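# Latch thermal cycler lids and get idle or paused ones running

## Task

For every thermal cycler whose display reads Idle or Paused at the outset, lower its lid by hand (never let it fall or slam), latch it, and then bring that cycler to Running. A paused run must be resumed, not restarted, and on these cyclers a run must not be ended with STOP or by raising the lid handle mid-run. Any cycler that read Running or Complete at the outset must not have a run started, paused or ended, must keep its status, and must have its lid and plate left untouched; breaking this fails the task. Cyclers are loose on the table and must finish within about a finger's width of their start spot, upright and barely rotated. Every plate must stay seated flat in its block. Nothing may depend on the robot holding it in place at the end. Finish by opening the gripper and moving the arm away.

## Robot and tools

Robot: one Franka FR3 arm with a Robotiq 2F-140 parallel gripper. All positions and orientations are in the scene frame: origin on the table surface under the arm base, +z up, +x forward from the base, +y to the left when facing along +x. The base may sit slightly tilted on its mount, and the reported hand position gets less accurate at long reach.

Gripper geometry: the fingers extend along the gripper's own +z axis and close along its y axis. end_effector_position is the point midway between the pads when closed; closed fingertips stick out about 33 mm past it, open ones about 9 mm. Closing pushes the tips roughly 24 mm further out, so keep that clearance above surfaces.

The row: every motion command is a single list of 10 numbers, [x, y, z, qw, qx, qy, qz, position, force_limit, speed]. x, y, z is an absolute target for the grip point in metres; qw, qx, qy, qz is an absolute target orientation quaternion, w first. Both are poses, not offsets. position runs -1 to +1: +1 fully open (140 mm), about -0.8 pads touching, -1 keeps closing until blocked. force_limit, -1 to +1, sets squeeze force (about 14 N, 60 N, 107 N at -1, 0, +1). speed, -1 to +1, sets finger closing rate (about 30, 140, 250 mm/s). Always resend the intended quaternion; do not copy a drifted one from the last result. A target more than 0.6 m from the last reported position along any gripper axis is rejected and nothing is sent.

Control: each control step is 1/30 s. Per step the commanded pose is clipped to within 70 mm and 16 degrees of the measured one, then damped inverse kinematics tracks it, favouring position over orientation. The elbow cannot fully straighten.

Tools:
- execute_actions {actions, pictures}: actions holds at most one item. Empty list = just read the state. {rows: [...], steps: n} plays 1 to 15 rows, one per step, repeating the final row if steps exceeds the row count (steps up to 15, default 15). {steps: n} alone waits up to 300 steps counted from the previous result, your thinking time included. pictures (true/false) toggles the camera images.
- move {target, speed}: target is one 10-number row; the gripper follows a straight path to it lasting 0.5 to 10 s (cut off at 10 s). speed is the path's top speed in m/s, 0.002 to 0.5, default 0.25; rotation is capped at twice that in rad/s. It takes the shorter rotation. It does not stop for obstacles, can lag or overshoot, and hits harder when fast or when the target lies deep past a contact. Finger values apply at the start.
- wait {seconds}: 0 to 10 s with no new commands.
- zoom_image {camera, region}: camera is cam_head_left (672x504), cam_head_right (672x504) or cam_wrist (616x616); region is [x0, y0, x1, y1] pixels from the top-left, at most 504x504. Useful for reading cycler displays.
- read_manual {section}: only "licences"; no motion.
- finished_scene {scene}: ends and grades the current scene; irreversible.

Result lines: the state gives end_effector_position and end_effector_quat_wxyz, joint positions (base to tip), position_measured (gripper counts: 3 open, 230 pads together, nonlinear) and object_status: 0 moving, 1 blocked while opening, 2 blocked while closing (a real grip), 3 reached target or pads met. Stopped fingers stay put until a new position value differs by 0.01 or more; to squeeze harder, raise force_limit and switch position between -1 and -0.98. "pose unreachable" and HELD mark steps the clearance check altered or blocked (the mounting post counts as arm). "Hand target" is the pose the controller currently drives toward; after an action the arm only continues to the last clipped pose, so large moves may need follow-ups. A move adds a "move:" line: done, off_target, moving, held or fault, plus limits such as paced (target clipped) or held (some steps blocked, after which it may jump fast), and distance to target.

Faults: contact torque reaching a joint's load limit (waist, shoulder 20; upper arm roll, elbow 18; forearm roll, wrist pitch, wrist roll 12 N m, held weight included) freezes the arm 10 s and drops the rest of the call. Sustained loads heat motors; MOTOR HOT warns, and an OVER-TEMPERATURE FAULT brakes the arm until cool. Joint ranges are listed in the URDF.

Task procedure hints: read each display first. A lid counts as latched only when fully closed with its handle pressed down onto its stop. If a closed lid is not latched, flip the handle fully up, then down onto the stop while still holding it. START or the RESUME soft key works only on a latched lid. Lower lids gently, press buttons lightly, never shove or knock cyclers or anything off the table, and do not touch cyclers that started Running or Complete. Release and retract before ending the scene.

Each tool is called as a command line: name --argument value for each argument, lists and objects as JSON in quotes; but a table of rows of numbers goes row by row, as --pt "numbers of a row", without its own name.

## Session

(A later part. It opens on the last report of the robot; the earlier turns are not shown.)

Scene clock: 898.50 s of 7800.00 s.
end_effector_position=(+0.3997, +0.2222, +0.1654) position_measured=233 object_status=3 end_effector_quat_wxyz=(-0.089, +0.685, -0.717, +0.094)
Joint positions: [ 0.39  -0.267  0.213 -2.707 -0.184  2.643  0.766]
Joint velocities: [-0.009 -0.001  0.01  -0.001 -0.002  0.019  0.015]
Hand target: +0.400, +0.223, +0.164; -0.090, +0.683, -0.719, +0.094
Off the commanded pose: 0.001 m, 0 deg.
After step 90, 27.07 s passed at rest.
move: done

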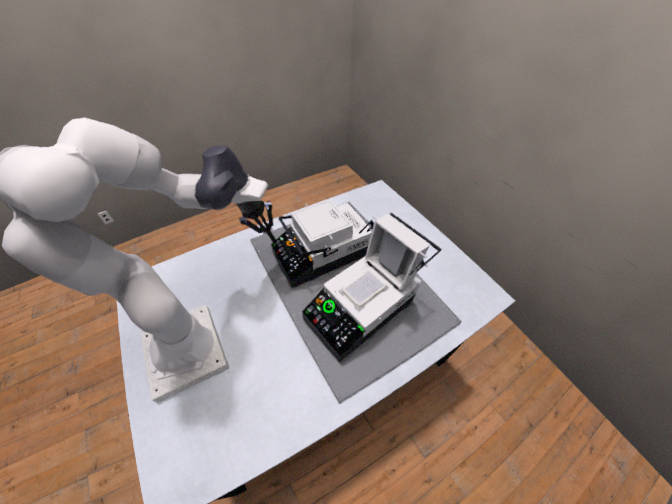

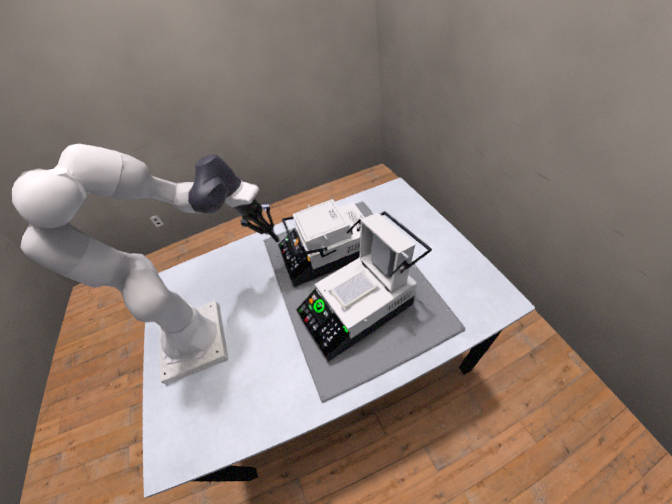

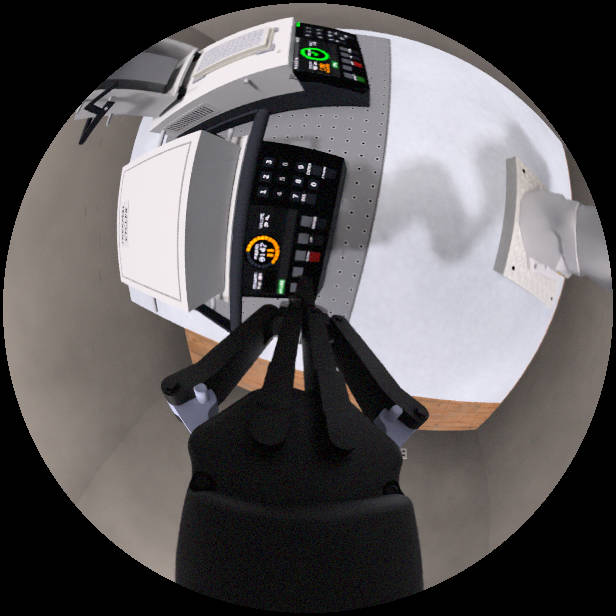

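move --target '[0.404, 0.230, 0.146, -0.0898, 0.6825, -0.7192, 0.0947, -1, 0, 0]' --speed 0.015

zoom_image --camera "cam_wrist" --region '[220, 170, 400, 350]'

Scene clock: 928.23 s of 7800.00 s.
end_effector_position=(+0.4029, +0.2291, +0.1458) position_measured=233 object_status=3 end_effector_quat_wxyz=(-0.088, +0.685, -0.717, +0.094)
Joint positions: [ 0.354 -0.199  0.253 -2.698 -0.225  2.698  0.813]
Joint velocities: [-0.009  0.001  0.01   0.001 -0.004  0.01   0.019]
Hand target: +0.404, +0.230, +0.146; -0.090, +0.683, -0.719, +0.095
Off the commanded pose: 0.001 m, 0 deg.
After step 90, 25.10 s passed at rest.
move: done

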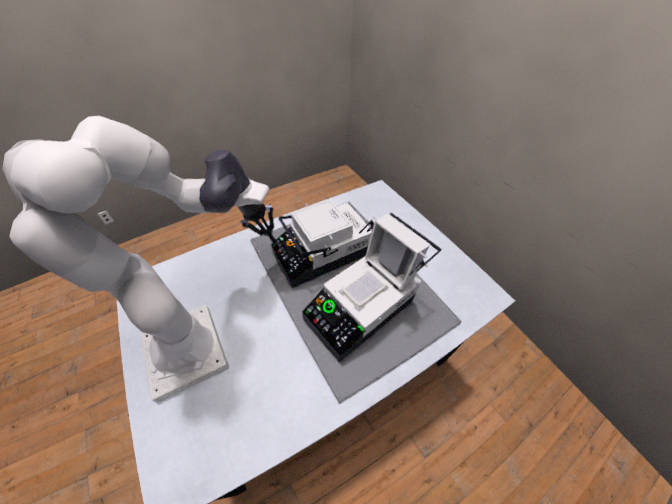

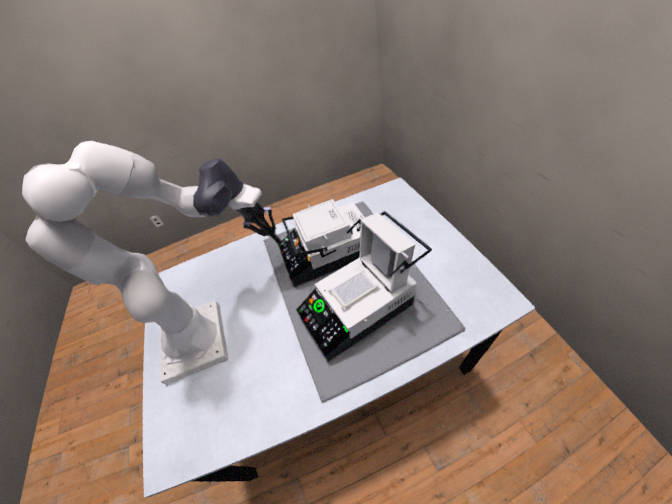

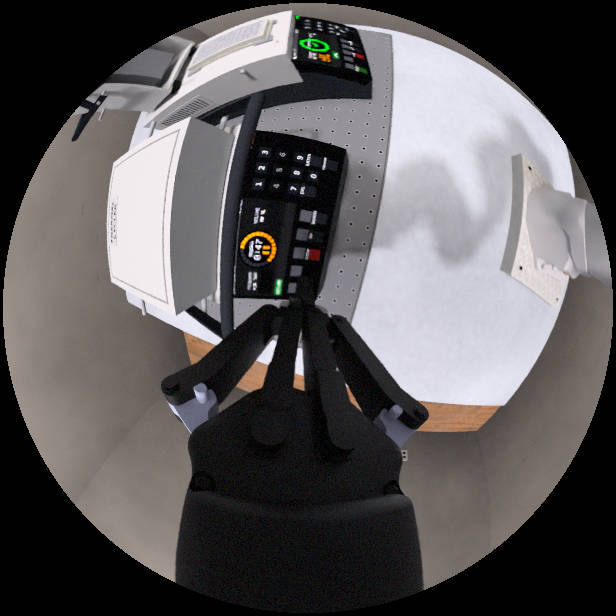

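Region (220, 170, 400, 350) of cam_wrist's 616x616 image, scaled by 2.800, with more detail than that image has.

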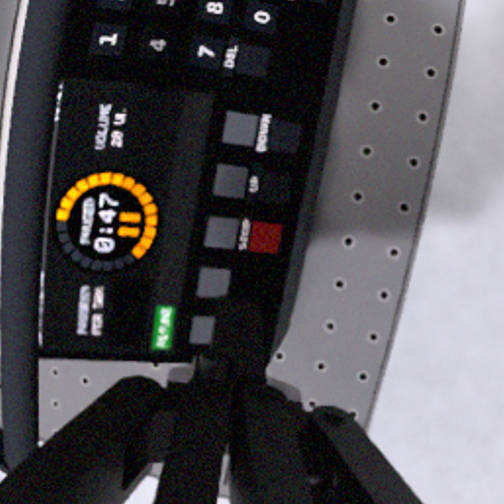

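move --target '[0.411, 0.236, 0.138, -0.0898, 0.6825, -0.7192, 0.0947, -1, 0, 0]' --speed 0.008

zoom_image --camera "cam_wrist" --region '[220, 170, 400, 350]'

zoom_image --camera "cam_head_right" --region '[240, 200, 340, 290]'

Scene clock: 958.80 s of 7800.00 s.
end_effector_position=(+0.4103, +0.2352, +0.1382) position_measured=233 object_status=3 end_effector_quat_wxyz=(-0.089, +0.684, -0.718, +0.095)
Joint positions: [ 0.334 -0.152  0.27  -2.673 -0.258  2.718  0.845]
Joint velocities: [-0.001  0.001  0.002  0.003 -0.006  0.003  0.011]
Hand target: +0.411, +0.236, +0.138; -0.090, +0.682, -0.719, +0.095
Off the commanded pose: 0.001 m, 0 deg.
After step 90, 25.73 s passed at rest.
move: done

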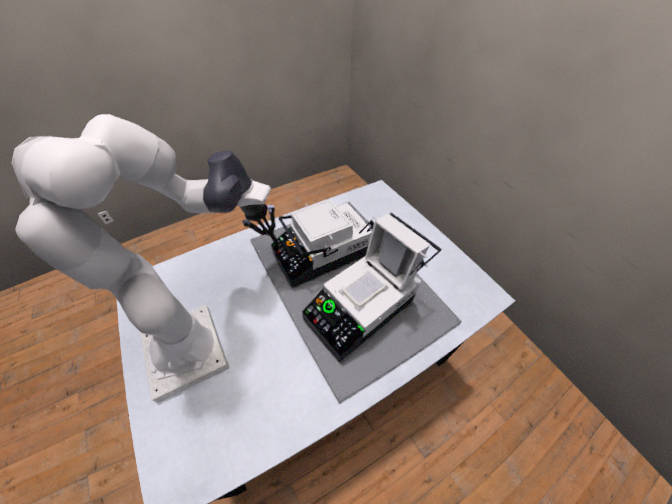

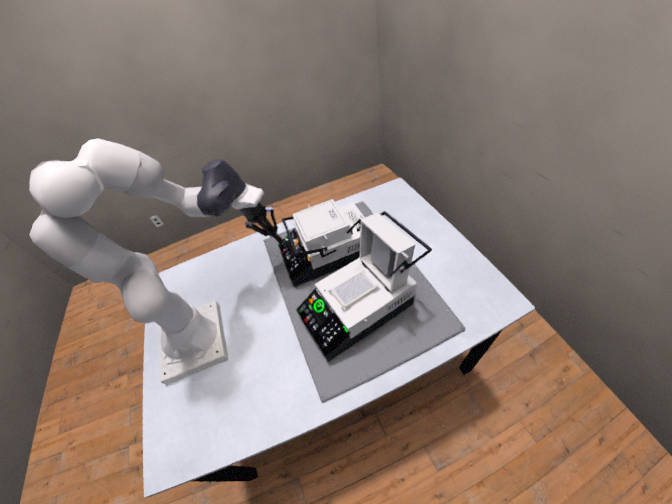

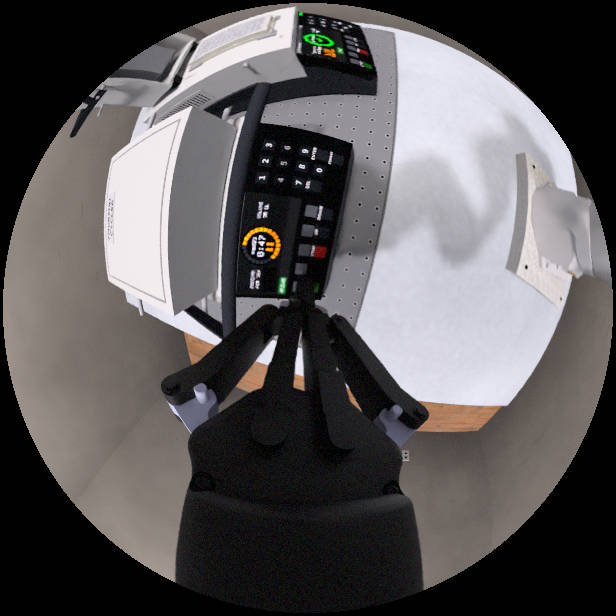

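Region (220, 170, 400, 350) of cam_wrist's 616x616 image, scaled by 2.800, with more detail than that image has.

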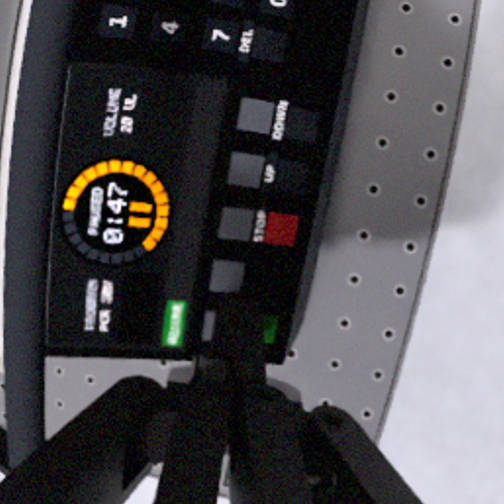

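Region (240, 200, 340, 290) of cam_head_right's 672x504 image, scaled by 5.040, with more detail than that image has; it fills the top 454 rows of this view, and the rest is white.

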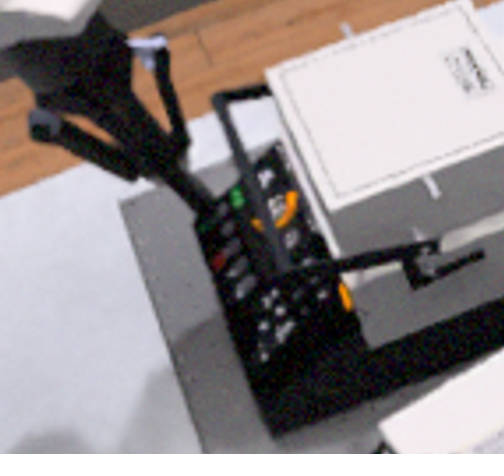

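move --target '[0.414, 0.238, 0.132, -0.0898, 0.6825, -0.7192, 0.0947, -1, 0, 0]' --speed 0.005

zoom_image --camera "cam_wrist" --region '[220, 170, 400, 350]'

Scene clock: 980.77 s of 7800.00 s.
end_effector_position=(+0.4133, +0.2372, +0.1323) position_measured=233 object_status=3 end_effector_quat_wxyz=(-0.089, +0.684, -0.718, +0.095)
Joint positions: [ 0.326 -0.126  0.274 -2.663 -0.283  2.733  0.866]
Joint velocities: [-0.001  0.     0.     0.002 -0.005  0.002  0.009]
Hand target: +0.414, +0.238, +0.132; -0.090, +0.682, -0.719, +0.095
Off the commanded pose: 0.001 m, 0 deg.
After step 90, 17.20 s passed at rest.
move: done

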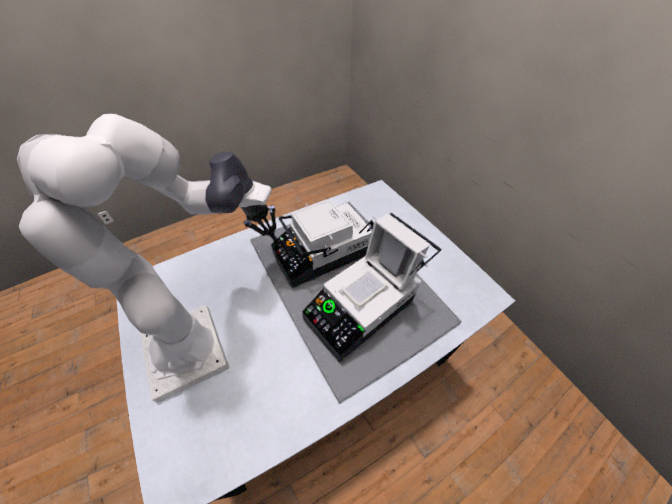

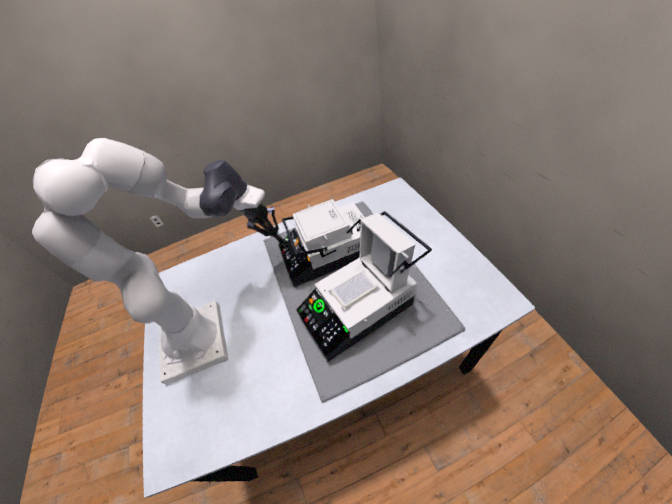

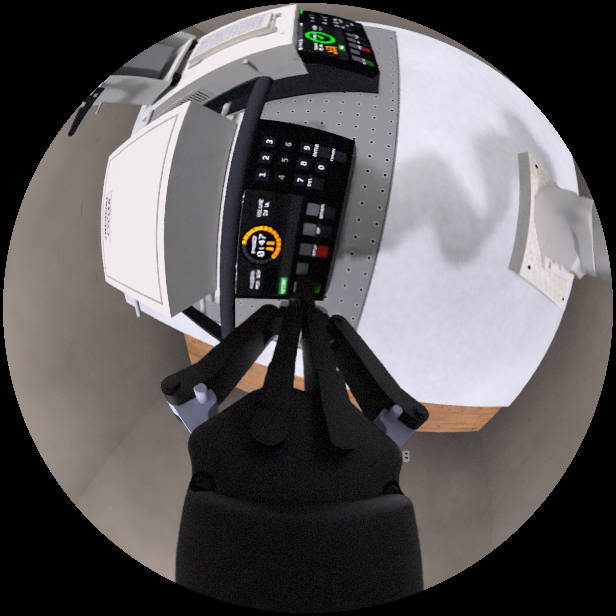

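Region (220, 170, 400, 350) of cam_wrist's 616x616 image, scaled by 2.800, with more detail than that image has.

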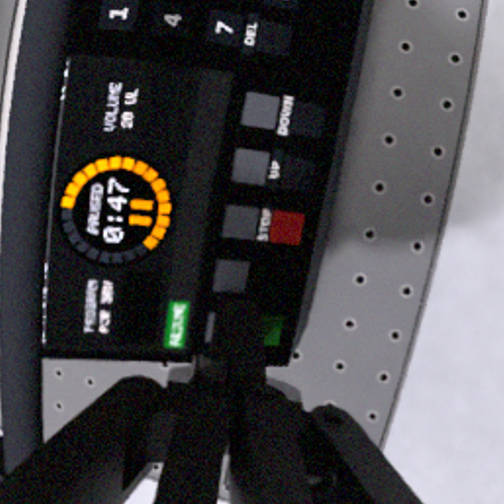

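move --target '[0.414, 0.238, 0.126, -0.0898, 0.6825, -0.7192, 0.0947, -1, 0, 0]' --speed 0.003

zoom_image --camera "cam_wrist" --region '[220, 170, 400, 350]'

Scene clock: 992.47 s of 7800.00 s.
end_effector_position=(+0.4142, +0.2379, +0.1271) position_measured=233 object_status=3 end_effector_quat_wxyz=(-0.090, +0.684, -0.718, +0.095)
Joint positions: [ 0.323 -0.109  0.274 -2.663 -0.305  2.749  0.884]
Joint velocities: [ 0.001 -0.    -0.     0.001 -0.004  0.002  0.004]
Hand target: +0.414, +0.238, +0.126; -0.090, +0.682, -0.719, +0.095
Off the commanded pose: 0.001 m, 0 deg.
After step 90, 6.33 s passed at rest.
move: done

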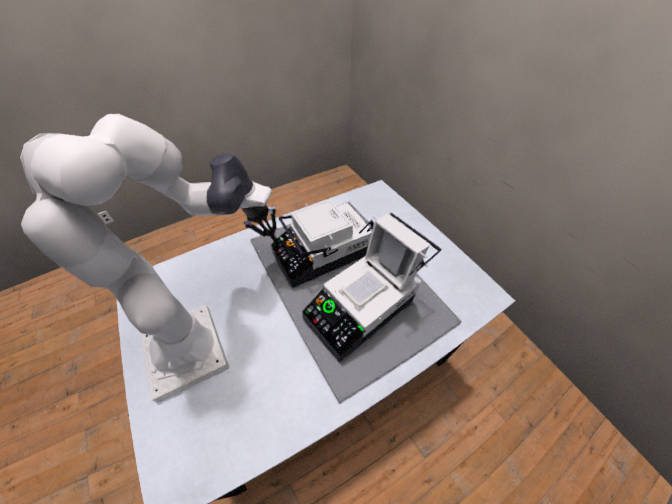

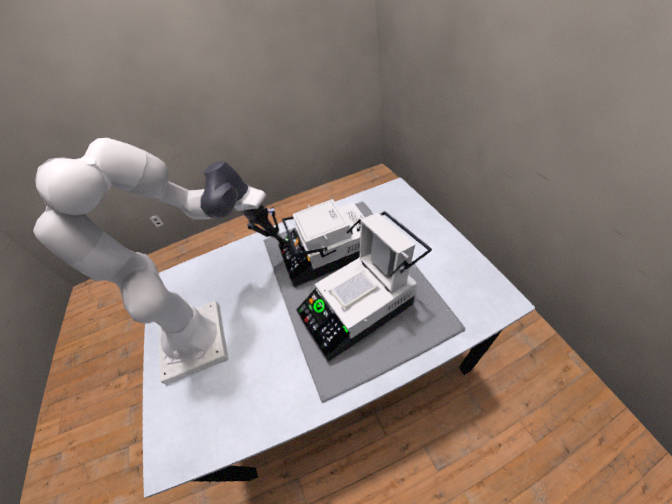

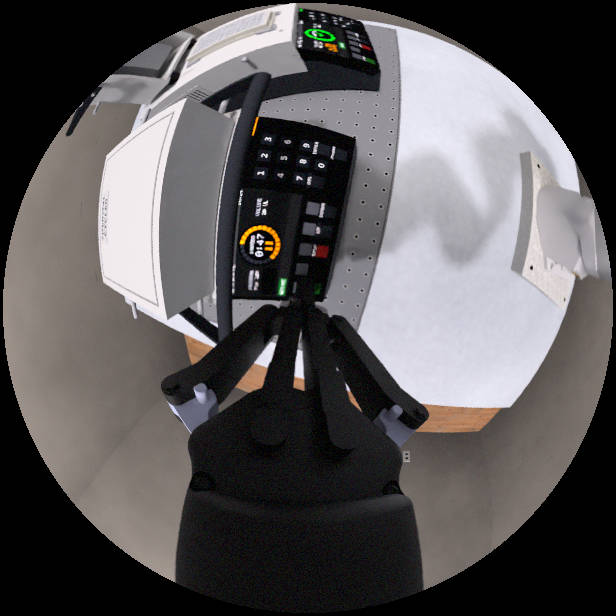

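Region (220, 170, 400, 350) of cam_wrist's 616x616 image, scaled by 2.800, with more detail than that image has.

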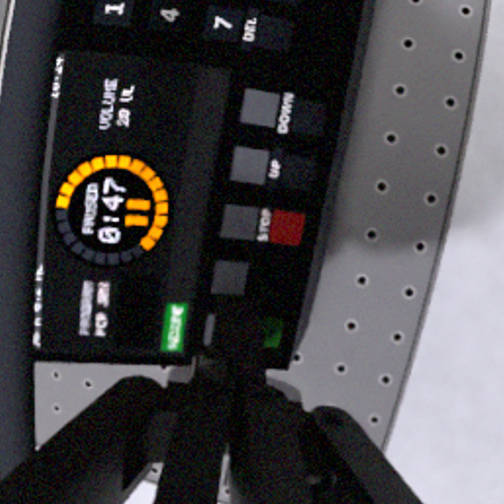

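move --target '[0.414, 0.238, 0.120, -0.0898, 0.6825, -0.7192, 0.0947, -1, 0, 0]' --speed 0.003

zoom_image --camera "cam_wrist" --region '[220, 170, 400, 350]'

Scene clock: 999.47 s of 7800.00 s.
end_effector_position=(+0.4151, +0.2382, +0.1232) position_measured=233 object_status=3 end_effector_quat_wxyz=(-0.091, +0.683, -0.718, +0.096)
Joint positions: [ 0.319 -0.096  0.274 -2.663 -0.328  2.763  0.904]
Joint velocities: [-0.001 -0.     0.001 -0.    -0.002  0.001  0.005]
Hand target: +0.414, +0.238, +0.120; -0.090, +0.682, -0.719, +0.095
Off the commanded pose: 0.003 m, 0 deg.
After step 90, 1.40 s passed at rest.
move: done

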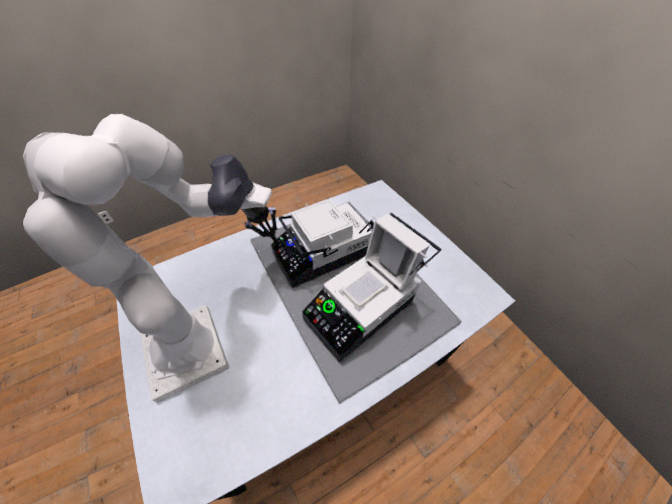

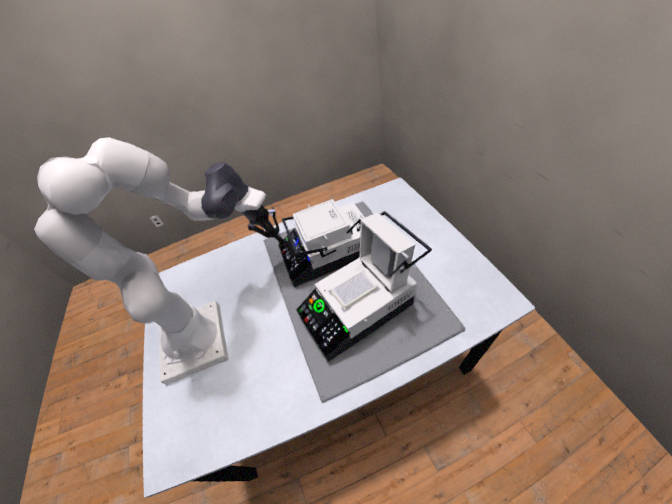

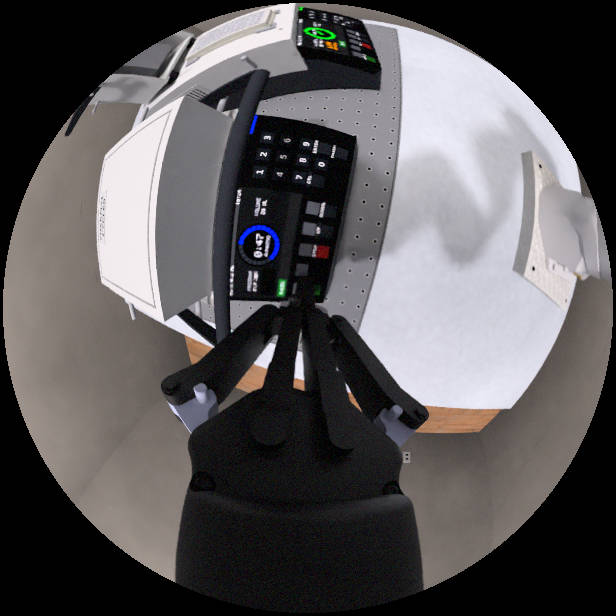

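Region (220, 170, 400, 350) of cam_wrist's 616x616 image, scaled by 2.800, with more detail than that image has.

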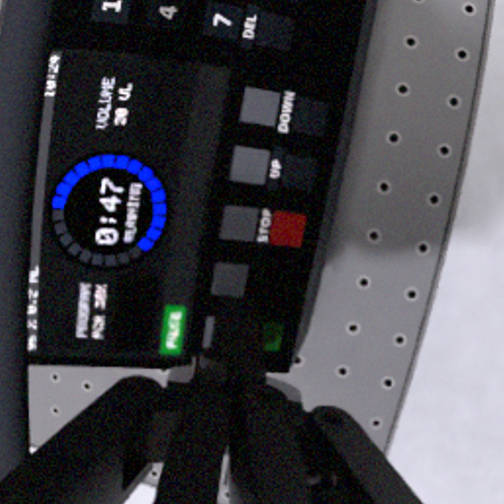

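Running now. Lift straight up and move clear.

move --target '[0.410, 0.238, 0.150, -0.0898, 0.6825, -0.7192, 0.0947, -1, 0, 0]' --speed 0.02

move --target '[0.35, 0.20, 0.28, -0.0898, 0.6825, -0.7192, 0.0947, -1, 0, 0]' --speed 0.08

zoom_image --camera "cam_wrist" --region '[150, 30, 450, 330]'

zoom_image --camera "cam_head_left" --region '[250, 180, 450, 370]'

Scene clock: 1011.43 s of 7800.00 s.
end_effector_position=(+0.4105, +0.2388, +0.1497) position_measured=233 object_status=3 end_effector_quat_wxyz=(-0.091, +0.680, -0.721, +0.095)
Joint positions: [ 0.363 -0.177  0.251 -2.664 -0.24   2.688  0.846]
Joint velocities: [ 0.007 -0.002 -0.008 -0.001  0.008 -0.018 -0.021]
Hand target: +0.410, +0.238, +0.150; -0.090, +0.682, -0.719, +0.095
Off the commanded pose: 0.001 m, 0 deg.
After step 90, 7.37 s passed at rest.
move: done

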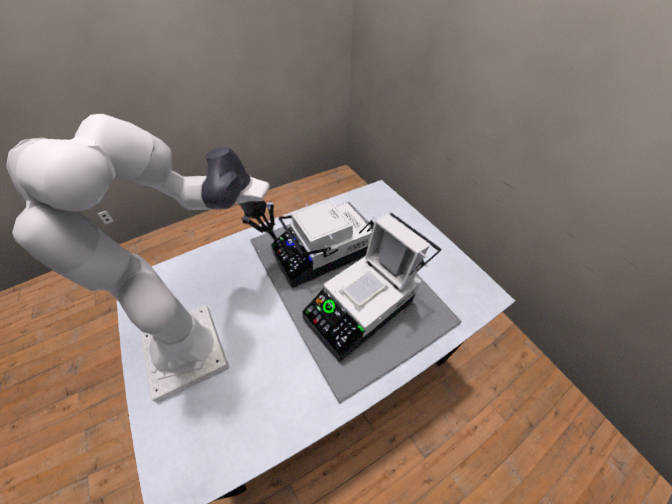

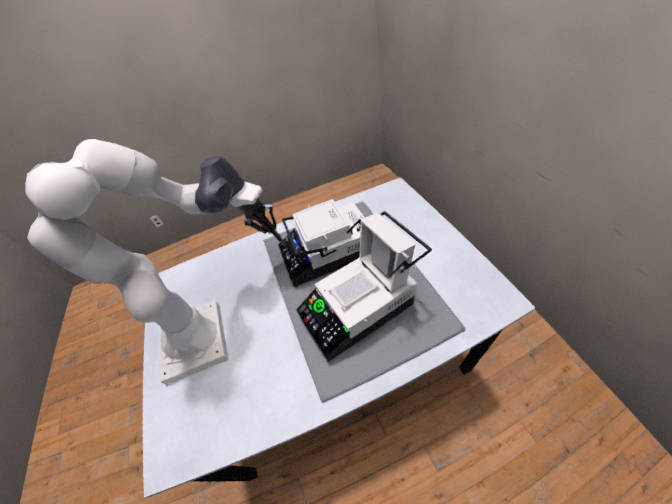

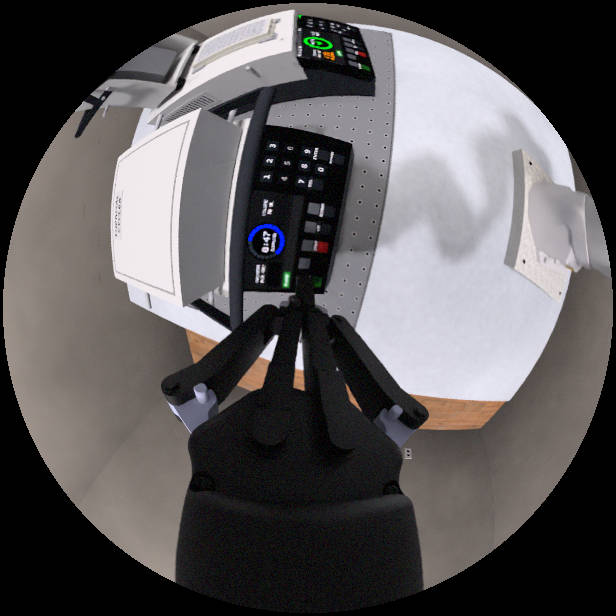

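Scene clock: 1013.87 s of 7800.00 s.
end_effector_position=(+0.3501, +0.1990, +0.2809) position_measured=233 object_status=3 end_effector_quat_wxyz=(-0.090, +0.680, -0.722, +0.095)
Joint positions: [ 0.52  -0.656  0.117 -2.696 -0.102  2.245  0.701]
Joint velocities: [ 0.002 -0.001 -0.002  0.001  0.    -0.011 -0.006]
Hand target: +0.349, +0.199, +0.282; -0.089, +0.682, -0.720, +0.095
Off the commanded pose: 0.001 m, 0 deg.
move: done

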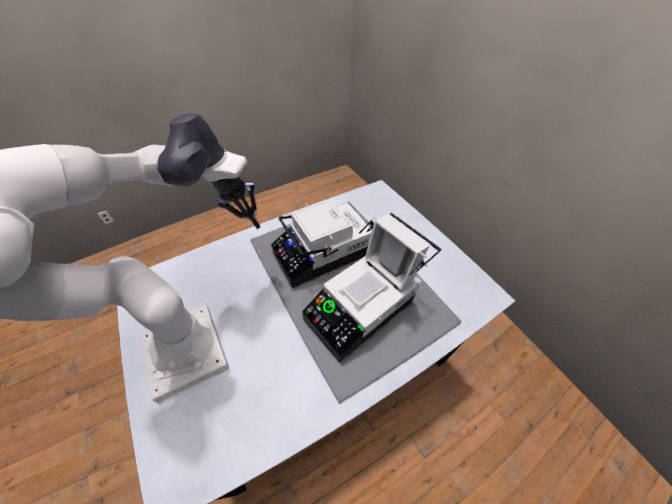

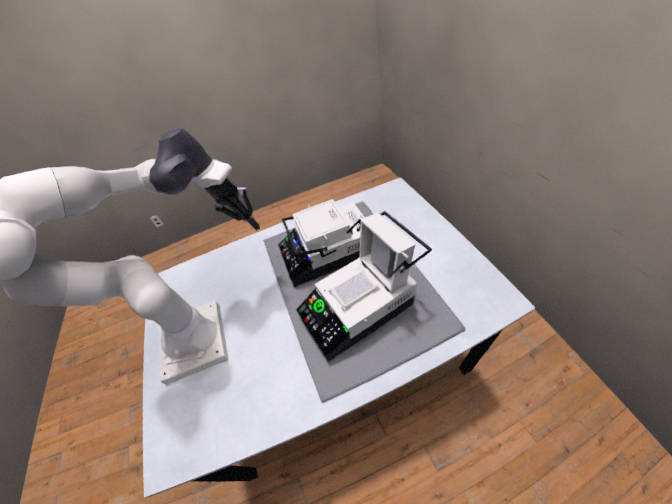

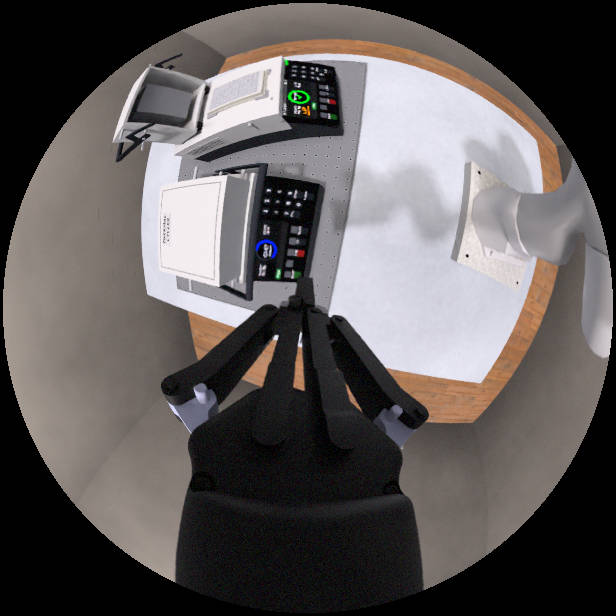

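Region (150, 30, 450, 330) of cam_wrist's 616x616 image, scaled by 1.680, with more detail than that image has.

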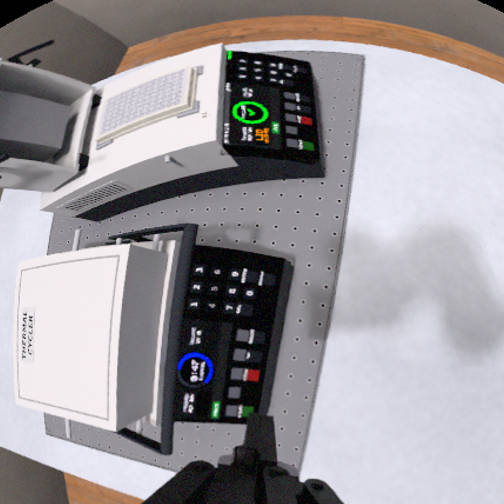

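Region (250, 180, 450, 370) of cam_head_left's 672x504 image, scaled by 2.520, with more detail than that image has; it fills the top 479 rows of this view, and the rest is white.

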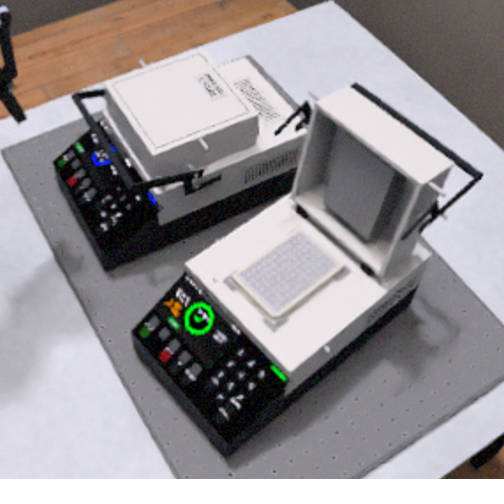

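The far cycler shows Running (blue), the near one still shows Complete, and the arm is clear.

finished_scene --scene 2

The scene is finished: the task was done.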